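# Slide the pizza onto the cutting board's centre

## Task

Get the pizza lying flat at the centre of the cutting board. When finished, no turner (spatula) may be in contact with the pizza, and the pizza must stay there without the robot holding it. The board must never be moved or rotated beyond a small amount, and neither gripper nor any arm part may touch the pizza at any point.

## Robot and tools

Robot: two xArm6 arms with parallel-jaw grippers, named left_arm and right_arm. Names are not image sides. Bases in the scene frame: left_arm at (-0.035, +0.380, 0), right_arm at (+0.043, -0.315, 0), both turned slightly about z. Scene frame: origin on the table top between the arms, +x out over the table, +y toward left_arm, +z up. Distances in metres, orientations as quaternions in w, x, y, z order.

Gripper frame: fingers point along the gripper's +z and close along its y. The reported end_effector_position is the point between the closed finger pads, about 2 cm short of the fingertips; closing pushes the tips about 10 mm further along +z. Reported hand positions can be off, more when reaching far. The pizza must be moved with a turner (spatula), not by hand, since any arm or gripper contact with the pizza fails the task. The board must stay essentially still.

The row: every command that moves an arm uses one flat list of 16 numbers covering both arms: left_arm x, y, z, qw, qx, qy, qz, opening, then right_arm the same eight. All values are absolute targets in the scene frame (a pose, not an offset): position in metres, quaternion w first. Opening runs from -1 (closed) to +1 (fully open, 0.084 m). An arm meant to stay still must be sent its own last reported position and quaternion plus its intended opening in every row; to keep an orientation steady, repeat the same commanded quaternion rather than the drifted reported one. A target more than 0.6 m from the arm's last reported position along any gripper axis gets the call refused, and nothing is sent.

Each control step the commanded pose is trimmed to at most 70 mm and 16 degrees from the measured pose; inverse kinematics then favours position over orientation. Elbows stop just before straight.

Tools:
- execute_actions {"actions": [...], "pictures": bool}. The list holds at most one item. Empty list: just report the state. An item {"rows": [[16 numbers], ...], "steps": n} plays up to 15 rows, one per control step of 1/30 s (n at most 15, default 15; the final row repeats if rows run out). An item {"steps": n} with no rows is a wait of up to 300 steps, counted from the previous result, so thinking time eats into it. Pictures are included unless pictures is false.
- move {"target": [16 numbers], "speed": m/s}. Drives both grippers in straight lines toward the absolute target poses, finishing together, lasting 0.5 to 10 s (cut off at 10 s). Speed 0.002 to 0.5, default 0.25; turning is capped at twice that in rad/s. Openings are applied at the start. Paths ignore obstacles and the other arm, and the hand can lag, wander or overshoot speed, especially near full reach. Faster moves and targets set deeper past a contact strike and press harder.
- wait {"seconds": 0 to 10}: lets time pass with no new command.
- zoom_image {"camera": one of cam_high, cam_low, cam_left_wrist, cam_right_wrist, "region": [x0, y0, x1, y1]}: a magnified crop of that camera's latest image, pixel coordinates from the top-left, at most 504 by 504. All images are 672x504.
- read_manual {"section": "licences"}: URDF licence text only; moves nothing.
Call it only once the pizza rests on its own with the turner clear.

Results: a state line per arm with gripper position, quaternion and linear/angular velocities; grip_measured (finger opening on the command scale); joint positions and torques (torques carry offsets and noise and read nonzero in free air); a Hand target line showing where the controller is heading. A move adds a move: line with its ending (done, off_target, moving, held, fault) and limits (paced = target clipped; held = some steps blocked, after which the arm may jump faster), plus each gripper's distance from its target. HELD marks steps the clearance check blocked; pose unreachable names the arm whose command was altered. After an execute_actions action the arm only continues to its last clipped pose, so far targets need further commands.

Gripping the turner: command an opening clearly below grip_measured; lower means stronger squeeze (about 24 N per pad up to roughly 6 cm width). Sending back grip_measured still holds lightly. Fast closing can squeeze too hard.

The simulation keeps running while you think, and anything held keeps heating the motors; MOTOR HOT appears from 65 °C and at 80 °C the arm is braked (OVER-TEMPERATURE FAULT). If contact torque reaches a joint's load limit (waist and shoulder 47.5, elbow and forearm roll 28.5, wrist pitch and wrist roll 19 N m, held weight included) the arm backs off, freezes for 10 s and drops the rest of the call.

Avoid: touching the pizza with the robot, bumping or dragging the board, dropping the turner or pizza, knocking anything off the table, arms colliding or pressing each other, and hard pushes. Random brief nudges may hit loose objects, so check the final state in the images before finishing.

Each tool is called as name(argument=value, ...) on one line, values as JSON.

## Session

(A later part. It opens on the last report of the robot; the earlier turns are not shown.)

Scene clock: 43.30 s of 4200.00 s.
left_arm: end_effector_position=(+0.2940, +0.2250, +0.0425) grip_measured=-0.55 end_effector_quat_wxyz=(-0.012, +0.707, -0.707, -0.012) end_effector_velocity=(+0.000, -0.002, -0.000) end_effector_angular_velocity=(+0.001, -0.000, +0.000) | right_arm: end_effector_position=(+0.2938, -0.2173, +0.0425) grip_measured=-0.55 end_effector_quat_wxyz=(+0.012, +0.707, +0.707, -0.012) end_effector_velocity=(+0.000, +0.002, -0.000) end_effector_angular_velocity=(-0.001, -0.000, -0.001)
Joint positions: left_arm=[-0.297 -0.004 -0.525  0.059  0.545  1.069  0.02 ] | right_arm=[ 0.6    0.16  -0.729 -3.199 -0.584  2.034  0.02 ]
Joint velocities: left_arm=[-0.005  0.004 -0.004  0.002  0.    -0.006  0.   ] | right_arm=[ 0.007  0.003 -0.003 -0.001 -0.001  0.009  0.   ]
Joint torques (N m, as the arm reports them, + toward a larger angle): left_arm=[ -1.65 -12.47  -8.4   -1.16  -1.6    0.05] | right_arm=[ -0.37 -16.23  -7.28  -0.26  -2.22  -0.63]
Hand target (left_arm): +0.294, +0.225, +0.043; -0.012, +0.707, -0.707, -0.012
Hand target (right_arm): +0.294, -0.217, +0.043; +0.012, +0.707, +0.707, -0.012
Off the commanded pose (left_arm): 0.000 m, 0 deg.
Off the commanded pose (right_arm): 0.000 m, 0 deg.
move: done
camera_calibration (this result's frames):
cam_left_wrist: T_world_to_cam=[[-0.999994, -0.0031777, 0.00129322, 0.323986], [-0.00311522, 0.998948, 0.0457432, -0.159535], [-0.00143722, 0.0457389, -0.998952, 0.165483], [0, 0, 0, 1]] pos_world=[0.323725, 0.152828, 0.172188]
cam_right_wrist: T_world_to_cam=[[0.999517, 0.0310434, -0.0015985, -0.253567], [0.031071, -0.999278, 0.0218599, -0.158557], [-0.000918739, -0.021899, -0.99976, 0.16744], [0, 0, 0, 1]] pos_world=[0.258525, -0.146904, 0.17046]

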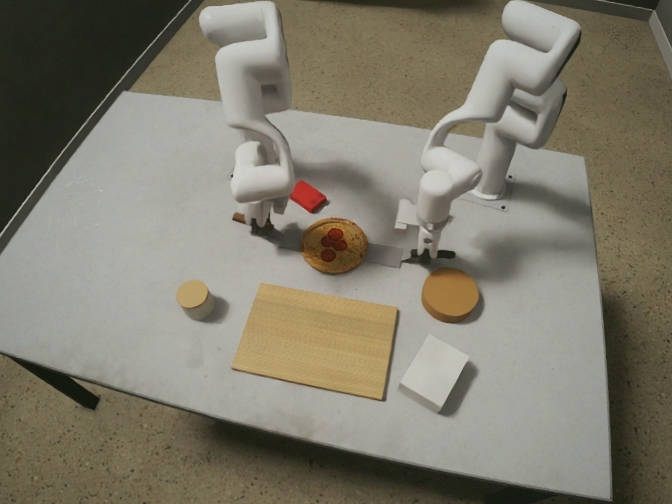

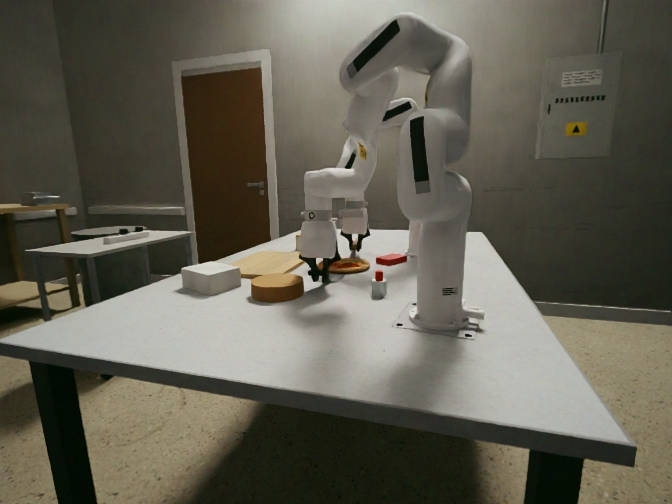

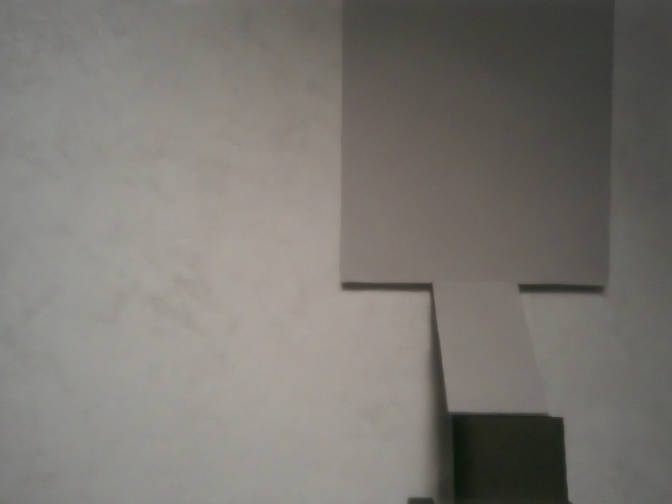

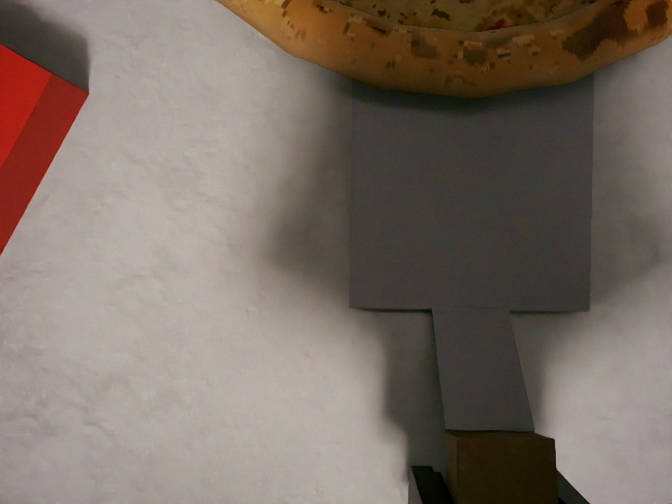

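move(target=[0.294,0.19,0.0415,-0.0123,0.707,-0.707,-0.0123,-1, 0.294,-0.18,0.0425,0.0123,0.707,0.707,-0.0123,-1], speed=0.03)

Scene clock: 47.03 s of 4200.00 s.
left_arm: end_effector_position=(+0.2939, +0.1901, +0.0415) grip_measured=-0.55 end_effector_quat_wxyz=(-0.012, +0.707, -0.707, -0.012) end_effector_velocity=(+0.001, -0.002, -0.000) end_effector_angular_velocity=(-0.001, -0.002, +0.002) | right_arm: end_effector_position=(+0.2938, -0.1803, +0.0425) grip_measured=-0.55 end_effector_quat_wxyz=(+0.012, +0.707, +0.707, -0.012) end_effector_velocity=(-0.000, +0.002, -0.000) end_effector_angular_velocity=(-0.002, +0.002, -0.000)
Joint positions: left_arm=[-0.38   0.047 -0.586  0.056  0.557  0.989  0.02 ] | right_arm=[ 0.716  0.205 -0.792 -3.194 -0.605  2.145  0.02 ]
Joint velocities: left_arm=[-0.004  0.004 -0.004 -0.001 -0.002 -0.006 -0.   ] | right_arm=[ 0.006  0.004 -0.004 -0.001 -0.003  0.007 -0.   ]
Joint torques (N m, as the arm reports them, + toward a larger angle): left_arm=[ -1.74 -13.39  -8.58  -1.38  -1.65   0.08] | right_arm=[ -0.57 -17.18  -7.41  -0.45  -2.36  -0.7 ]
Hand target (left_arm): +0.294, +0.190, +0.042; -0.012, +0.707, -0.707, -0.012
Hand target (right_arm): +0.294, -0.180, +0.043; +0.012, +0.707, +0.707, -0.012
Off the commanded pose (left_arm): 0.000 m, 0 deg.
Off the commanded pose (right_arm): 0.000 m, 0 deg.
move: done
camera_calibration (this result's frames):
cam_left_wrist: T_world_to_cam=[[-0.999994, -0.00315949, 0.00136618, 0.323824], [-0.00309338, 0.998939, 0.0459509, -0.12459], [-0.00150992, 0.0459464, -0.998943, 0.166035], [0, 0, 0, 1]] pos_world=[0.323687, 0.117853, 0.171142]
cam_right_wrist: T_world_to_cam=[[0.999517, 0.0310503, -0.00154948, -0.25474], [0.0310768, -0.999278, 0.0218396, -0.121584], [-0.000870236, -0.0218772, -0.99976, 0.168251], [0, 0, 0, 1]] pos_world=[0.258542, -0.109906, 0.170471]

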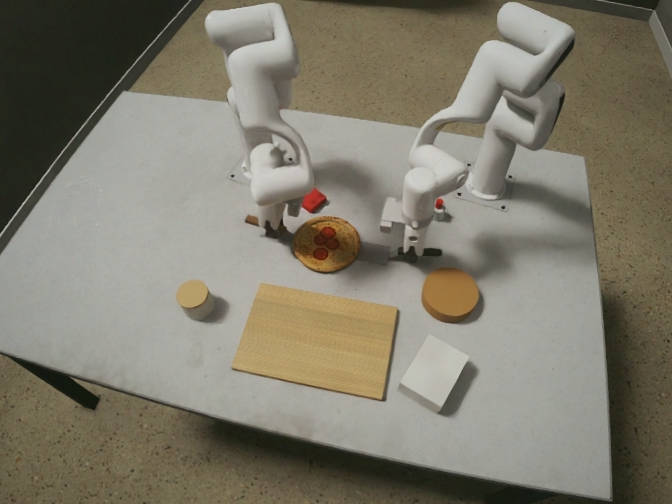

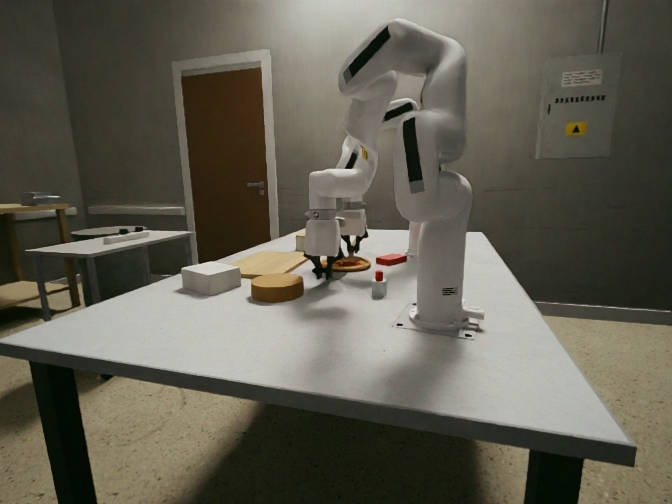

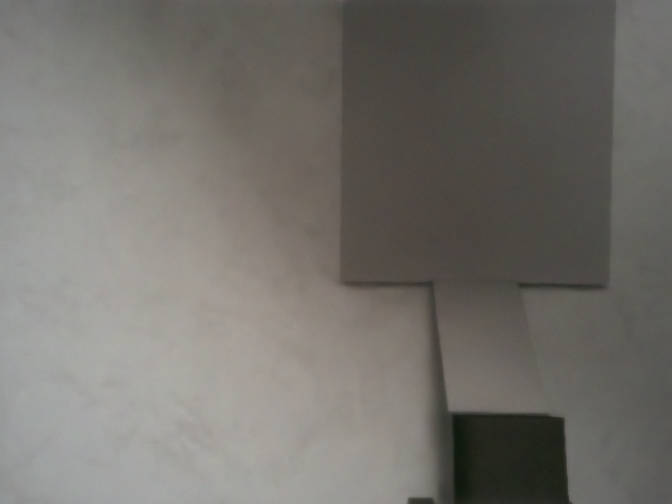

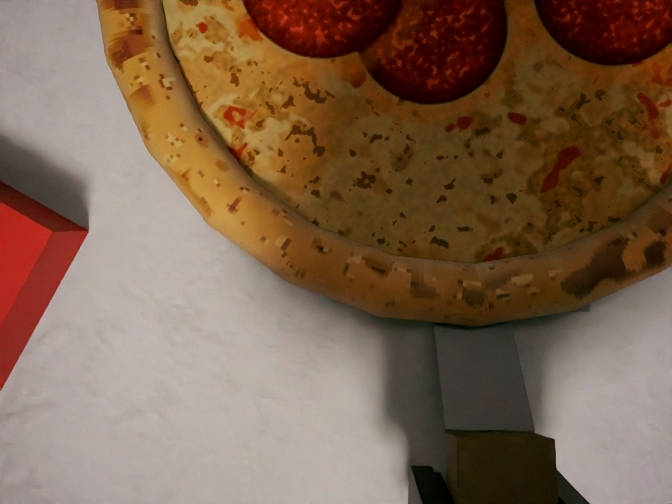

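Left is now starting under. Advance left 4 cm more.

move(target=[0.294,0.152,0.0415,-0.0123,0.707,-0.707,-0.0123,-1, 0.294,-0.18,0.0425,0.0123,0.707,0.707,-0.0123,-1], speed=0.03)

Scene clock: 50.67 s of 4200.00 s.
left_arm: end_effector_position=(+0.2939, +0.1521, +0.0415) grip_measured=-0.55 end_effector_quat_wxyz=(-0.012, +0.707, -0.707, -0.012) end_effector_velocity=(+0.000, -0.002, -0.000) end_effector_angular_velocity=(-0.001, -0.001, +0.002) | right_arm: end_effector_position=(+0.2940, -0.1800, +0.0425) grip_measured=-0.55 end_effector_quat_wxyz=(+0.012, +0.707, +0.707, -0.012) end_effector_velocity=(-0.000, +0.000, +0.000) end_effector_angular_velocity=(-0.000, +0.001, -0.000)
Joint positions: left_arm=[-0.461  0.106 -0.662  0.051  0.578  0.912  0.02 ] | right_arm=[ 0.717  0.205 -0.793 -3.194 -0.605  2.146  0.02 ]
Joint velocities: left_arm=[-0.004  0.004 -0.005 -0.001 -0.    -0.005 -0.   ] | right_arm=[ 0.    -0.001 -0.     0.    -0.002  0.    -0.   ]
Joint torques (N m, as the arm reports them, + toward a larger angle): left_arm=[ -1.62 -14.36  -8.79  -1.31  -1.68   0.1 ] | right_arm=[ -0.24 -17.68  -7.72  -0.32  -2.    -0.6 ]
Hand target (left_arm): +0.294, +0.152, +0.042; -0.012, +0.707, -0.707, -0.012
Hand target (right_arm): +0.294, -0.180, +0.043; +0.012, +0.707, +0.707, -0.012
Off the commanded pose (left_arm): 0.000 m, 0 deg.
Off the commanded pose (right_arm): 0.000 m, 0 deg.
move: done
camera_calibration (this result's frames):
cam_left_wrist: T_world_to_cam=[[-0.999994, -0.00315096, 0.00136641, 0.323703], [-0.00308483, 0.998938, 0.0459634, -0.0866568], [-0.00150979, 0.045959, -0.998942, 0.167793], [0, 0, 0, 1]] pos_world=[0.323687, 0.0798732, 0.171156]
cam_right_wrist: T_world_to_cam=[[0.999517, 0.0310379, -0.00143896, -0.254887], [0.031062, -0.999279, 0.0218386, -0.121297], [-0.000760094, -0.0218727, -0.99976, 0.168178], [0, 0, 0, 1]] pos_world=[0.258659, -0.109619, 0.17042]

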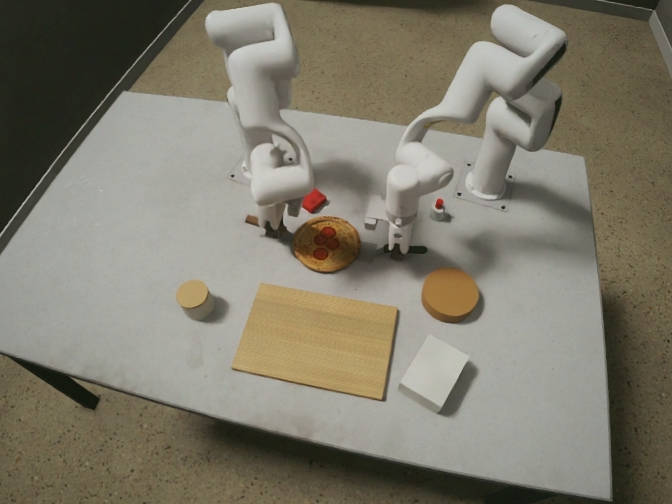

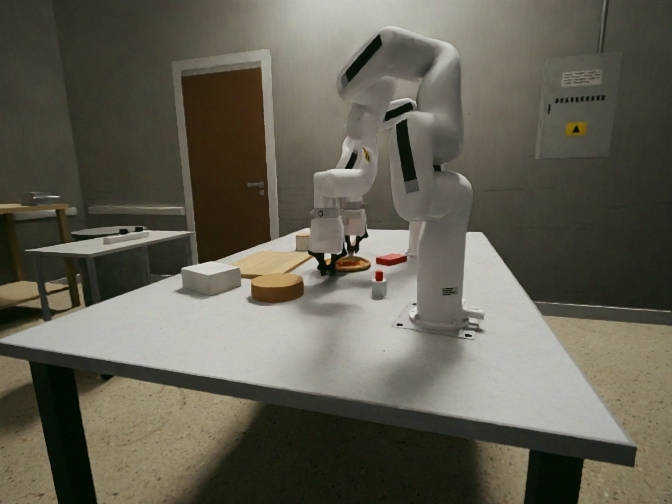

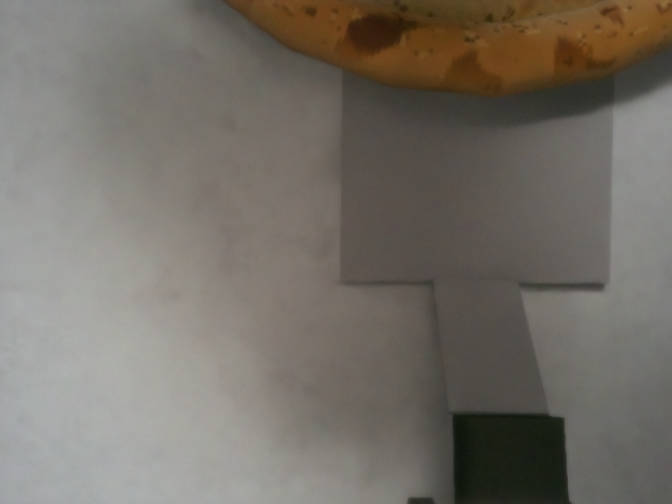

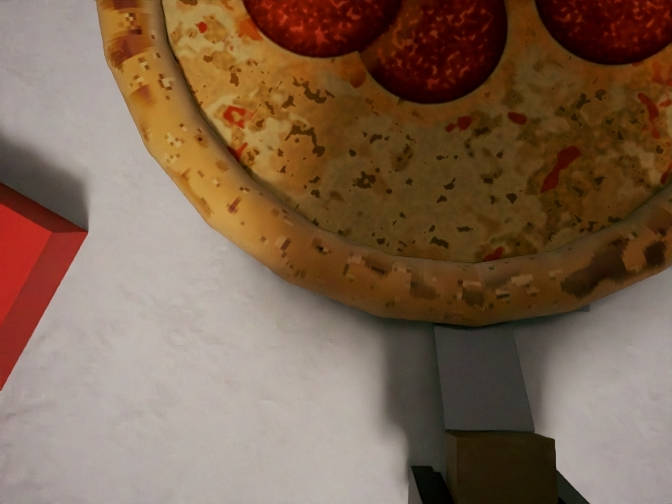

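move(target=[0.294,0.152,0.085,-0.0123,0.707,-0.707,-0.0123,-1, 0.294,-0.18,0.085,0.0123,0.707,0.707,-0.0123,-1], speed=0.04)

zoom_image(camera="cam_low", region=[170, 200, 410, 310])

Scene clock: 57.50 s of 4200.00 s.
left_arm: end_effector_position=(+0.2938, +0.1520, +0.0848) grip_measured=-0.55 end_effector_quat_wxyz=(-0.012, +0.707, -0.707, -0.012) end_effector_velocity=(-0.001, +0.001, +0.001) end_effector_angular_velocity=(+0.002, +0.003, -0.000) | right_arm: end_effector_position=(+0.2939, -0.1799, +0.0847) grip_measured=-0.55 end_effector_quat_wxyz=(+0.012, +0.707, +0.707, -0.012) end_effector_velocity=(+0.000, +0.000, +0.002) end_effector_angular_velocity=(+0.000, -0.000, +0.000)
Joint positions: left_arm=[-0.464 -0.007 -0.686  0.043  0.713  0.92   0.02 ] | right_arm=[ 0.714  0.105 -0.813 -3.186 -0.726  2.133  0.02 ]
Joint velocities: left_arm=[ 0.    -0.004 -0.001  0.     0.008  0.001 -0.   ] | right_arm=[-0.    -0.005 -0.001  0.    -0.005 -0.001  0.   ]
Joint torques (N m, as the arm reports them, + toward a larger angle): left_arm=[ -1.3  -14.46 -10.43  -1.35  -1.87   0.12] | right_arm=[ -0.41 -17.33  -8.85  -0.67  -2.44  -0.64]
Hand target (left_arm): +0.294, +0.152, +0.085; -0.012, +0.707, -0.707, -0.012
Hand target (right_arm): +0.294, -0.180, +0.085; +0.012, +0.707, +0.707, -0.012
Off the commanded pose (left_arm): 0.000 m, 0 deg.
Off the commanded pose (right_arm): 0.000 m, 0 deg.
After step 90, 2.33 s passed at rest.
move: done
camera_calibration (this result's frames):
cam_left_wrist: T_world_to_cam=[[-0.999995, -0.00297356, 0.00107304, 0.323548], [-0.00292074, 0.998925, 0.0462544, -0.0886358], [-0.00120943, 0.0462511, -0.998929, 0.210941], [0, 0, 0, 1]] pos_world=[0.323543, 0.0797464, 0.214468]
cam_right_wrist: T_world_to_cam=[[0.999511, 0.0312294, -0.00150807, -0.254734], [0.0312546, -0.999281, 0.0214762, -0.122175], [-0.000836295, -0.0215128, -0.999768, 0.210509], [0, 0, 0, 1]] pos_world=[0.258604, -0.109604, 0.2127]

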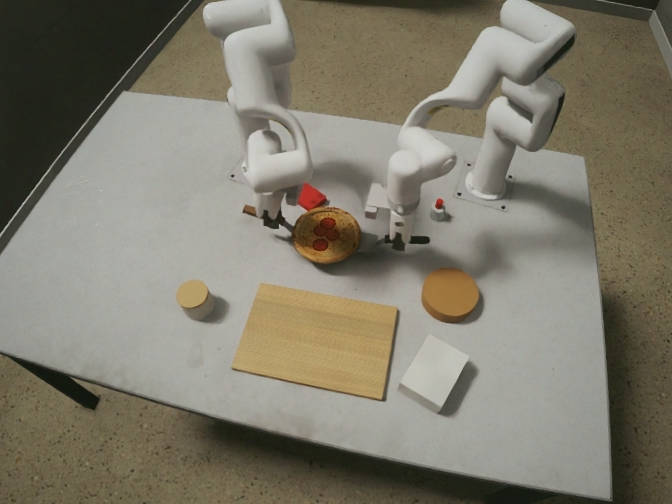

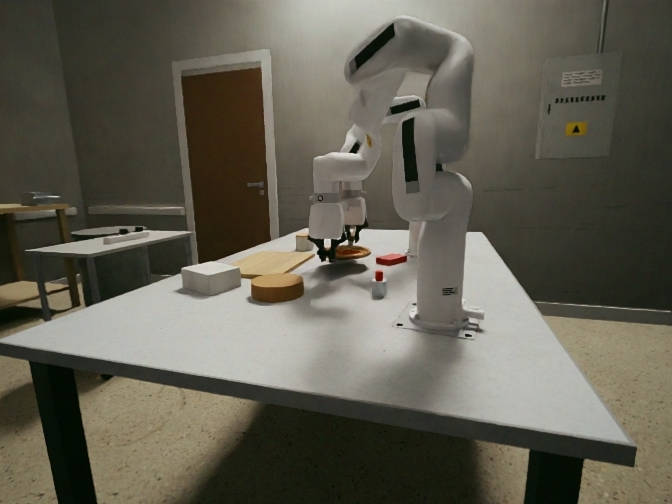

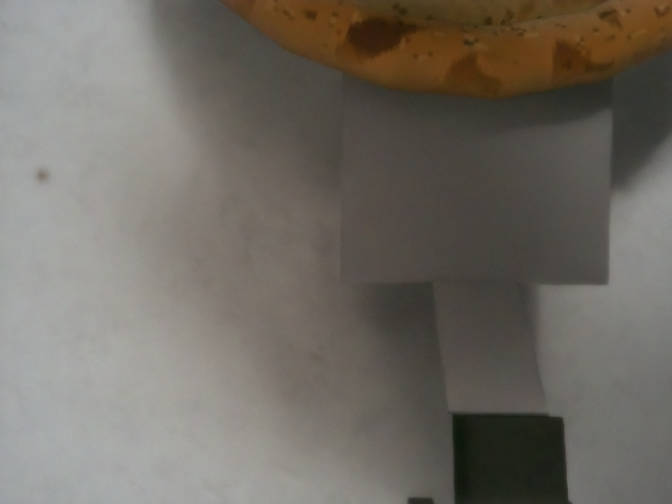

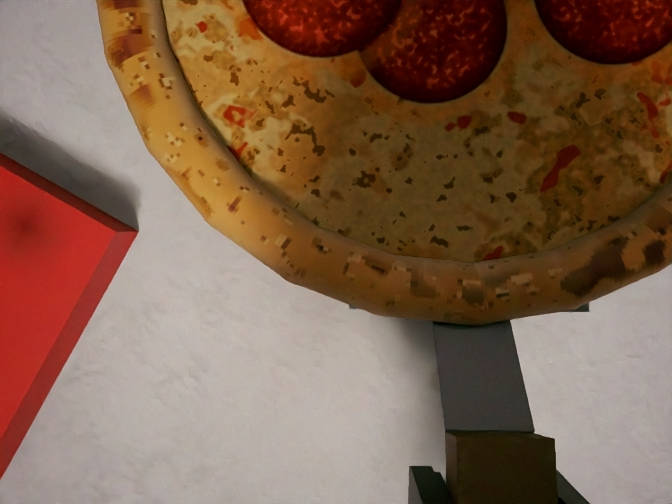

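Region (170, 200, 410, 310) of cam_low's 672x504 image, scaled by 2.100, with more detail than that image has; it fills the top 231 rows of this view, and the rest is white.

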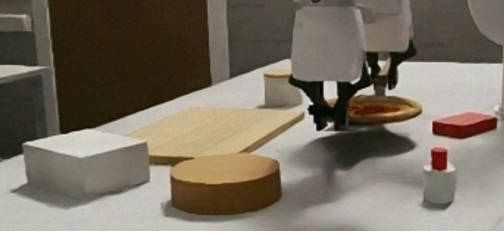

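move(target=[0.604,0.195,0.08,-0.0133,0.643,-0.766,-0.0112,-1, 0.5465,-0.132,0.08,0.0112,0.766,0.643,-0.0133,-1], speed=0.1)

zoom_image(camera="cam_low", region=[170, 200, 350, 310])

Scene clock: 63.73 s of 4200.00 s.
left_arm: end_effector_position=(+0.6036, +0.1963, +0.0804) grip_measured=-0.55 end_effector_quat_wxyz=(-0.014, +0.643, -0.766, -0.011) end_effector_velocity=(+0.002, -0.000, -0.000) end_effector_angular_velocity=(+0.002, +0.009, -0.000) | right_arm: end_effector_position=(+0.5462, -0.1310, +0.0805) grip_measured=-0.55 end_effector_quat_wxyz=(+0.011, +0.765, +0.643, -0.012) end_effector_velocity=(+0.003, +0.001, +0.001) end_effector_angular_velocity=(-0.003, +0.010, -0.002)
Joint positions: left_arm=[-0.138  0.847 -1.955  0.04   1.111  1.435  0.02 ] | right_arm=[ 0.551  0.991 -2.204 -3.172 -1.229  2.12   0.02 ]
Joint velocities: left_arm=[ 0.001  0.019 -0.035 -0.001  0.024  0.002 -0.   ] | right_arm=[-0.001  0.037 -0.065  0.001 -0.038 -0.001 -0.   ]
Joint torques (N m, as the arm reports them, + toward a larger angle): left_arm=[ -1.64 -27.57 -12.16  -1.49  -1.78   0.09] | right_arm=[ -0.52 -35.67 -10.8   -0.21  -2.44  -0.6 ]
Hand target (left_arm): +0.604, +0.196, +0.080; +0.014, -0.643, +0.766, +0.011
Hand target (right_arm): +0.546, -0.131, +0.080; +0.011, +0.765, +0.643, -0.013
Off the commanded pose (left_arm): 0.001 m, 0 deg.
Off the commanded pose (right_arm): 0.001 m, 0 deg.
move: done
camera_calibration (this result's frames):
cam_left_wrist: T_world_to_cam=[[-0.985307, 0.170793, -0.000896712, 0.590641], [0.170554, 0.984184, 0.0478869, -0.233768], [0.00906126, 0.0470303, -0.998852, 0.198487], [0, 0, 0, 1]] pos_world=[0.620034, 0.119859, 0.209983]
cam_right_wrist: T_world_to_cam=[[0.989965, -0.14131, -0.000142297, -0.525954], [-0.141279, -0.989769, 0.0199342, 0.0145301], [-0.00295774, -0.019714, -0.999801, 0.208875], [0, 0, 0, 1]] pos_world=[0.523347, -0.0558235, 0.208469]

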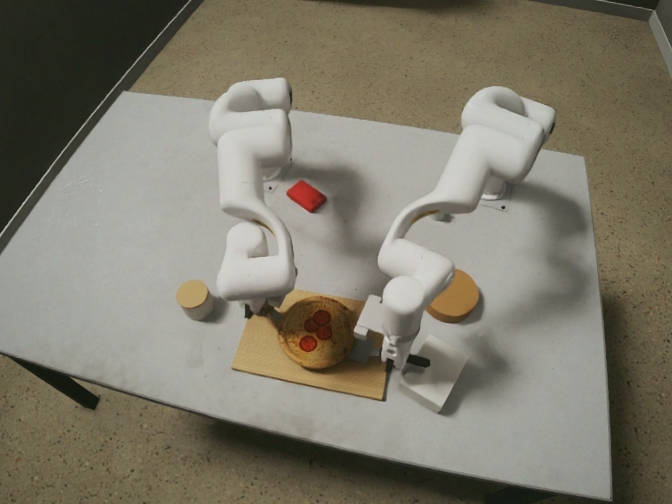

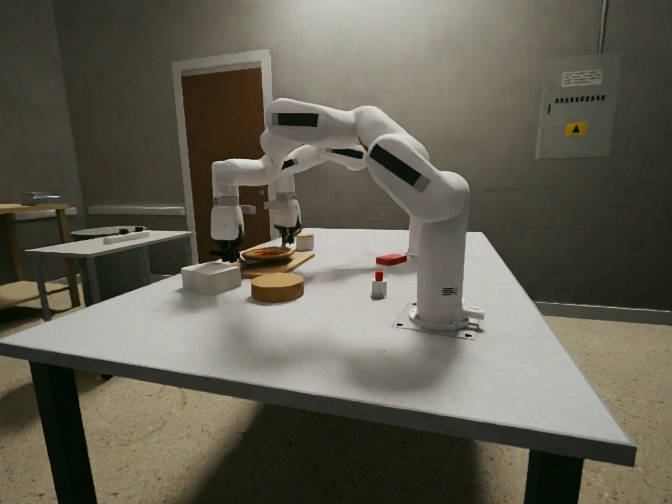

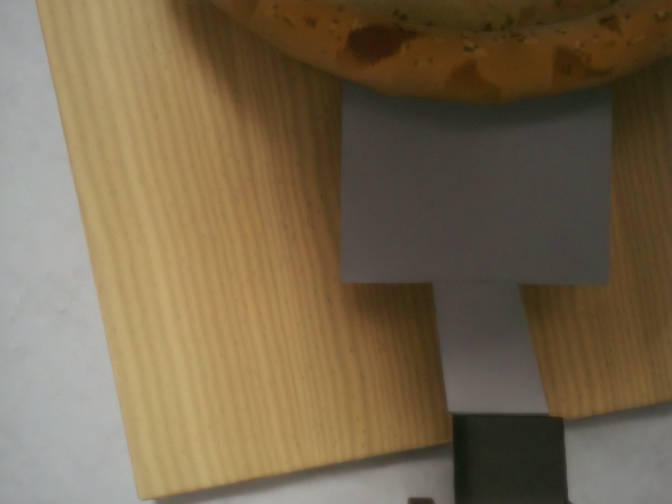

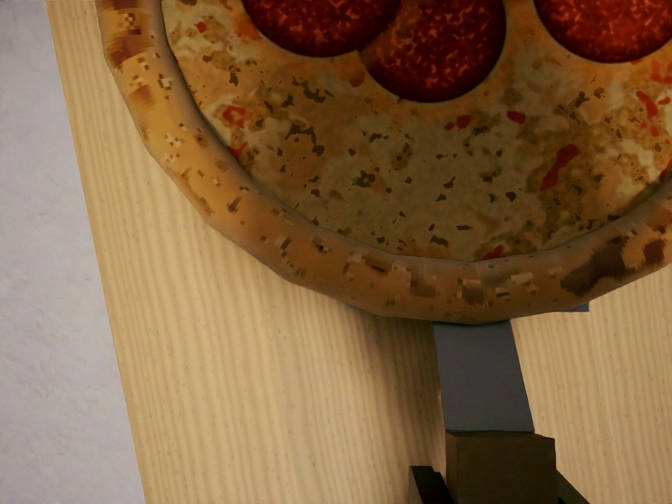

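Region (170, 200, 350, 310) of cam_low's 672x504 image, scaled by 2.800, with more detail than that image has.

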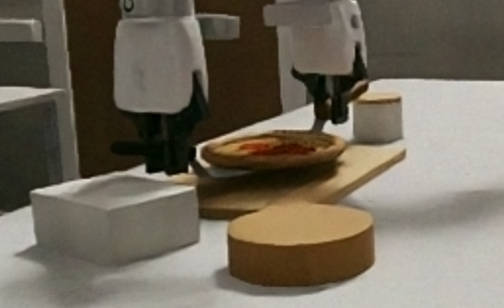

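move(target=[0.597,0.192,0.080,-0.0534,0.641,-0.764,-0.0448,-1, 0.5395,-0.132,0.064,0.0112,0.766,0.643,-0.0133,-1], speed=0.03)

zoom_image(camera="cam_low", region=[200, 220, 330, 290])

zoom_image(camera="cam_high", region=[220, 270, 480, 420])

Scene clock: 69.23 s of 4200.00 s.
left_arm: end_effector_position=(+0.5970, +0.1919, +0.0799) grip_measured=-0.55 end_effector_quat_wxyz=(-0.053, +0.641, -0.764, -0.044) end_effector_velocity=(-0.001, +0.000, +0.001) end_effector_angular_velocity=(+0.016, -0.004, +0.002) | right_arm: end_effector_position=(+0.5396, -0.1320, +0.0642) grip_measured=-0.55 end_effector_quat_wxyz=(+0.011, +0.766, +0.643, -0.013) end_effector_velocity=(-0.001, -0.000, -0.002) end_effector_angular_velocity=(+0.001, -0.002, -0.001)
Joint positions: left_arm=[-0.18   0.844 -1.949  0.15   1.131  1.346  0.02 ] | right_arm=[ 0.554  0.971 -2.12  -3.174 -1.168  2.127  0.02 ]
Joint velocities: left_arm=[-0.005 -0.001  0.     0.018  0.004 -0.015  0.   ] | right_arm=[ 0.    -0.004  0.014 -0.     0.011  0.001  0.   ]
Joint torques (N m, as the arm reports them, + toward a larger angle): left_arm=[ -1.33 -27.29 -12.25  -1.49  -1.79   0.24] | right_arm=[ -0.73 -34.51 -11.23  -0.21  -2.62  -0.57]
Hand target (left_arm): +0.597, +0.192, +0.080; +0.053, -0.641, +0.764, +0.045
Hand target (right_arm): +0.540, -0.132, +0.064; +0.011, +0.766, +0.643, -0.013
Off the commanded pose (left_arm): 0.000 m, 0 deg.
Off the commanded pose (right_arm): 0.000 m, 0 deg.
After step 90, 0.57 s passed at rest.
move: done
camera_calibration (this result's frames):
cam_left_wrist: T_world_to_cam=[[-0.985264, 0.171042, 0.000688569, 0.584696], [0.169245, 0.974316, 0.148538, -0.233578], [0.0247353, 0.146466, -0.988906, 0.16903], [0, 0, 0, 1]] pos_world=[0.61143, 0.102814, 0.201447]
cam_right_wrist: T_world_to_cam=[[0.989753, -0.142785, -0.00144236, -0.519538], [-0.14272, -0.989521, 0.0219079, 0.0136262], [-0.00455537, -0.0214776, -0.999759, 0.193235], [0, 0, 0, 1]] pos_world=[0.517039, -0.0565486, 0.192141]

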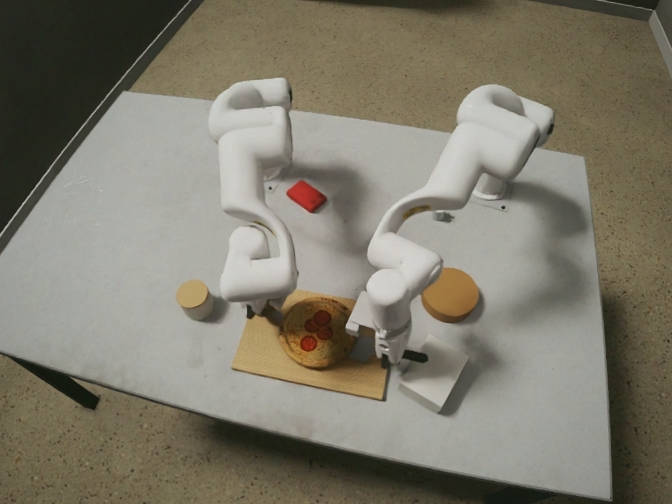

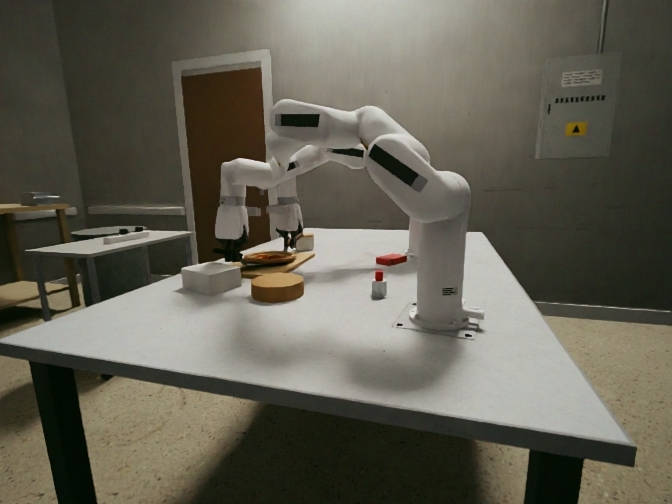

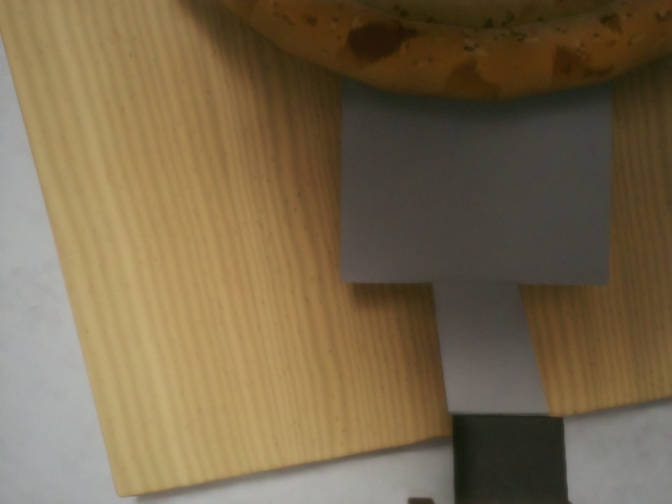

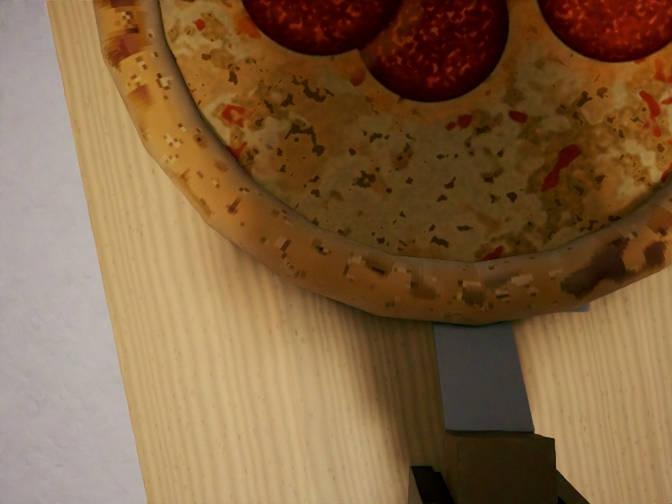

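Region (200, 220, 330, 290) of cam_low's 672x504 image, scaled by 3.877, with more detail than that image has; it fills the top 271 rows of this view, and the rest is white.

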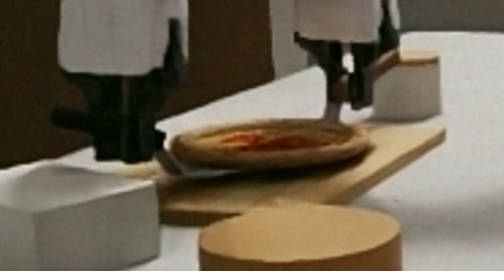

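Region (220, 270, 480, 420) of cam_high's 672x504 image, scaled by 1.938, with more detail than that image has; it fills the top 291 rows of this view, and the rest is white.

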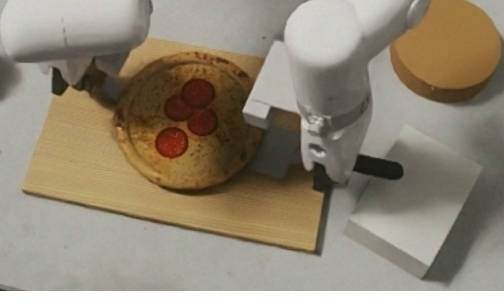

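move(target=[0.612,0.252,0.094,-0.0933,0.638,-0.760,-0.0783,-1, 0.5445,-0.132,0.063,0.0112,0.766,0.643,-0.0133,-1], speed=0.03)

zoom_image(camera="cam_low", region=[200, 220, 330, 290])

zoom_image(camera="cam_high", region=[220, 270, 480, 420])

Scene clock: 74.70 s of 4200.00 s.
left_arm: end_effector_position=(+0.6118, +0.2518, +0.0939) grip_measured=-0.55 end_effector_quat_wxyz=(-0.093, +0.638, -0.760, -0.078) end_effector_velocity=(+0.000, +0.002, -0.000) end_effector_angular_velocity=(+0.003, +0.001, -0.000) | right_arm: end_effector_position=(+0.5445, -0.1320, +0.0630) grip_measured=-0.55 end_effector_quat_wxyz=(+0.011, +0.766, +0.643, -0.013) end_effector_velocity=(+0.000, -0.000, +0.000) end_effector_angular_velocity=(+0.000, +0.000, -0.000)
Joint positions: left_arm=[-0.122  0.83  -1.954  0.265  1.163  1.359  0.02 ] | right_arm=[ 0.551  1.    -2.168 -3.174 -1.186  2.123  0.02 ]
Joint velocities: left_arm=[ 0.002  0.001  0.     0.003  0.001  0.001 -0.   ] | right_arm=[-0.     0.001 -0.002  0.    -0.002  0.     0.   ]
Joint torques (N m, as the arm reports them, + toward a larger angle): left_arm=[ -1.61 -26.53 -11.94  -1.09  -1.66   0.02] | right_arm=[ -0.33 -35.59 -11.28  -0.01  -2.43  -0.57]
Hand target (left_arm): +0.612, +0.252, +0.094; +0.093, -0.638, +0.760, +0.078
Hand target (right_arm): +0.545, -0.132, +0.063; +0.011, +0.766, +0.643, -0.013
Off the commanded pose (left_arm): 0.000 m, 0 deg.
Off the commanded pose (right_arm): 0.000 m, 0 deg.
move: done
camera_calibration (this result's frames):
cam_left_wrist: T_world_to_cam=[[-0.985368, 0.17044, 0.0000713286, 0.589235], [0.164914, 0.953316, 0.252966, -0.298463], [0.0430475, 0.249276, -0.967475, 0.134601], [0, 0, 0, 1]] pos_world=[0.62404, 0.150547, 0.205682]
cam_right_wrist: T_world_to_cam=[[0.989782, -0.142584, -0.0013261, -0.524358], [-0.142522, -0.989552, 0.0217606, 0.0142715], [-0.00441494, -0.0213492, -0.999762, 0.191978], [0, 0, 0, 1]] pos_world=[0.521881, -0.056544, 0.190927]

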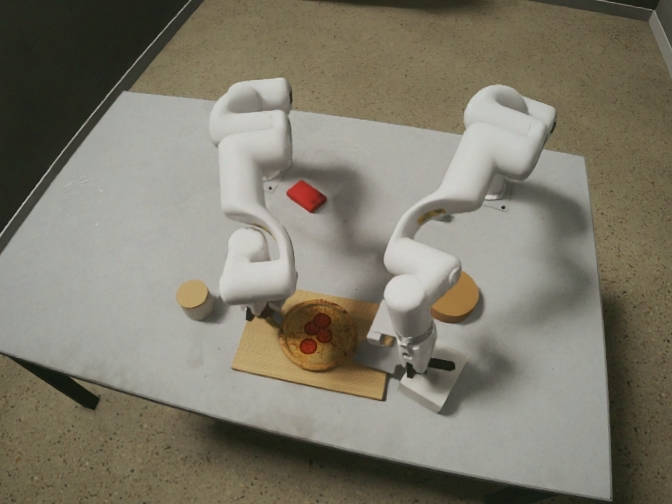

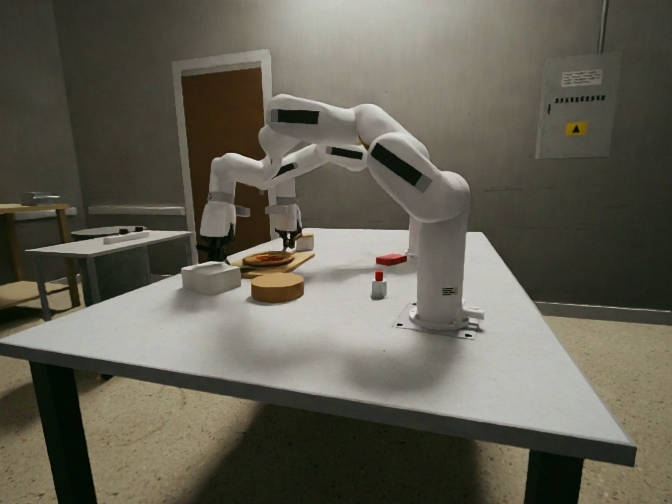

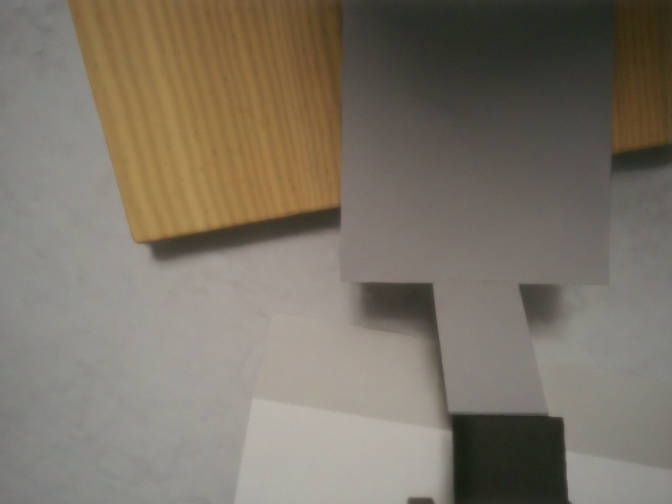

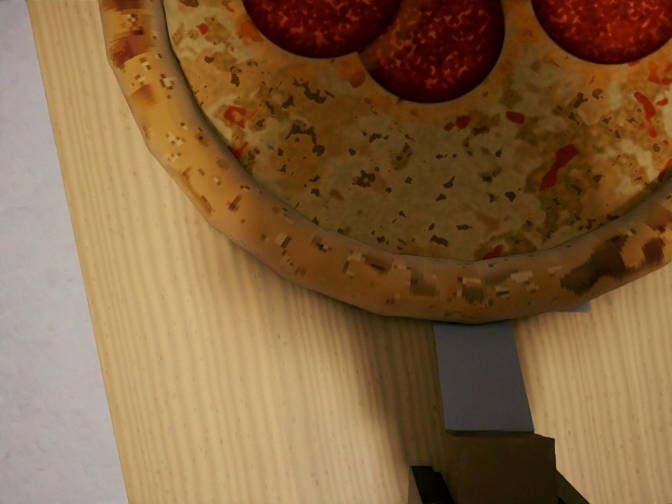

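Region (200, 220, 330, 290) of cam_low's 672x504 image, scaled by 3.877, with more detail than that image has; it fills the top 271 rows of this view, and the rest is white.

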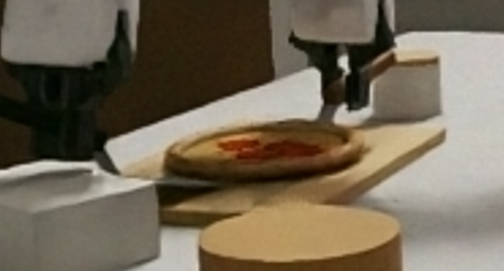

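Region (220, 270, 480, 420) of cam_high's 672x504 image, scaled by 1.938, with more detail than that image has; it fills the top 291 rows of this view, and the rest is white.

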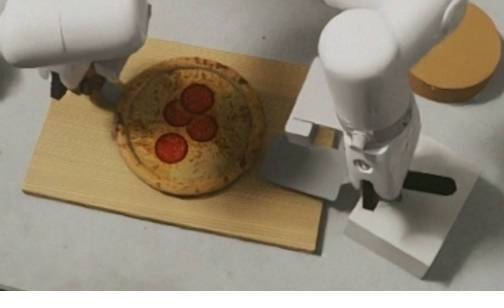

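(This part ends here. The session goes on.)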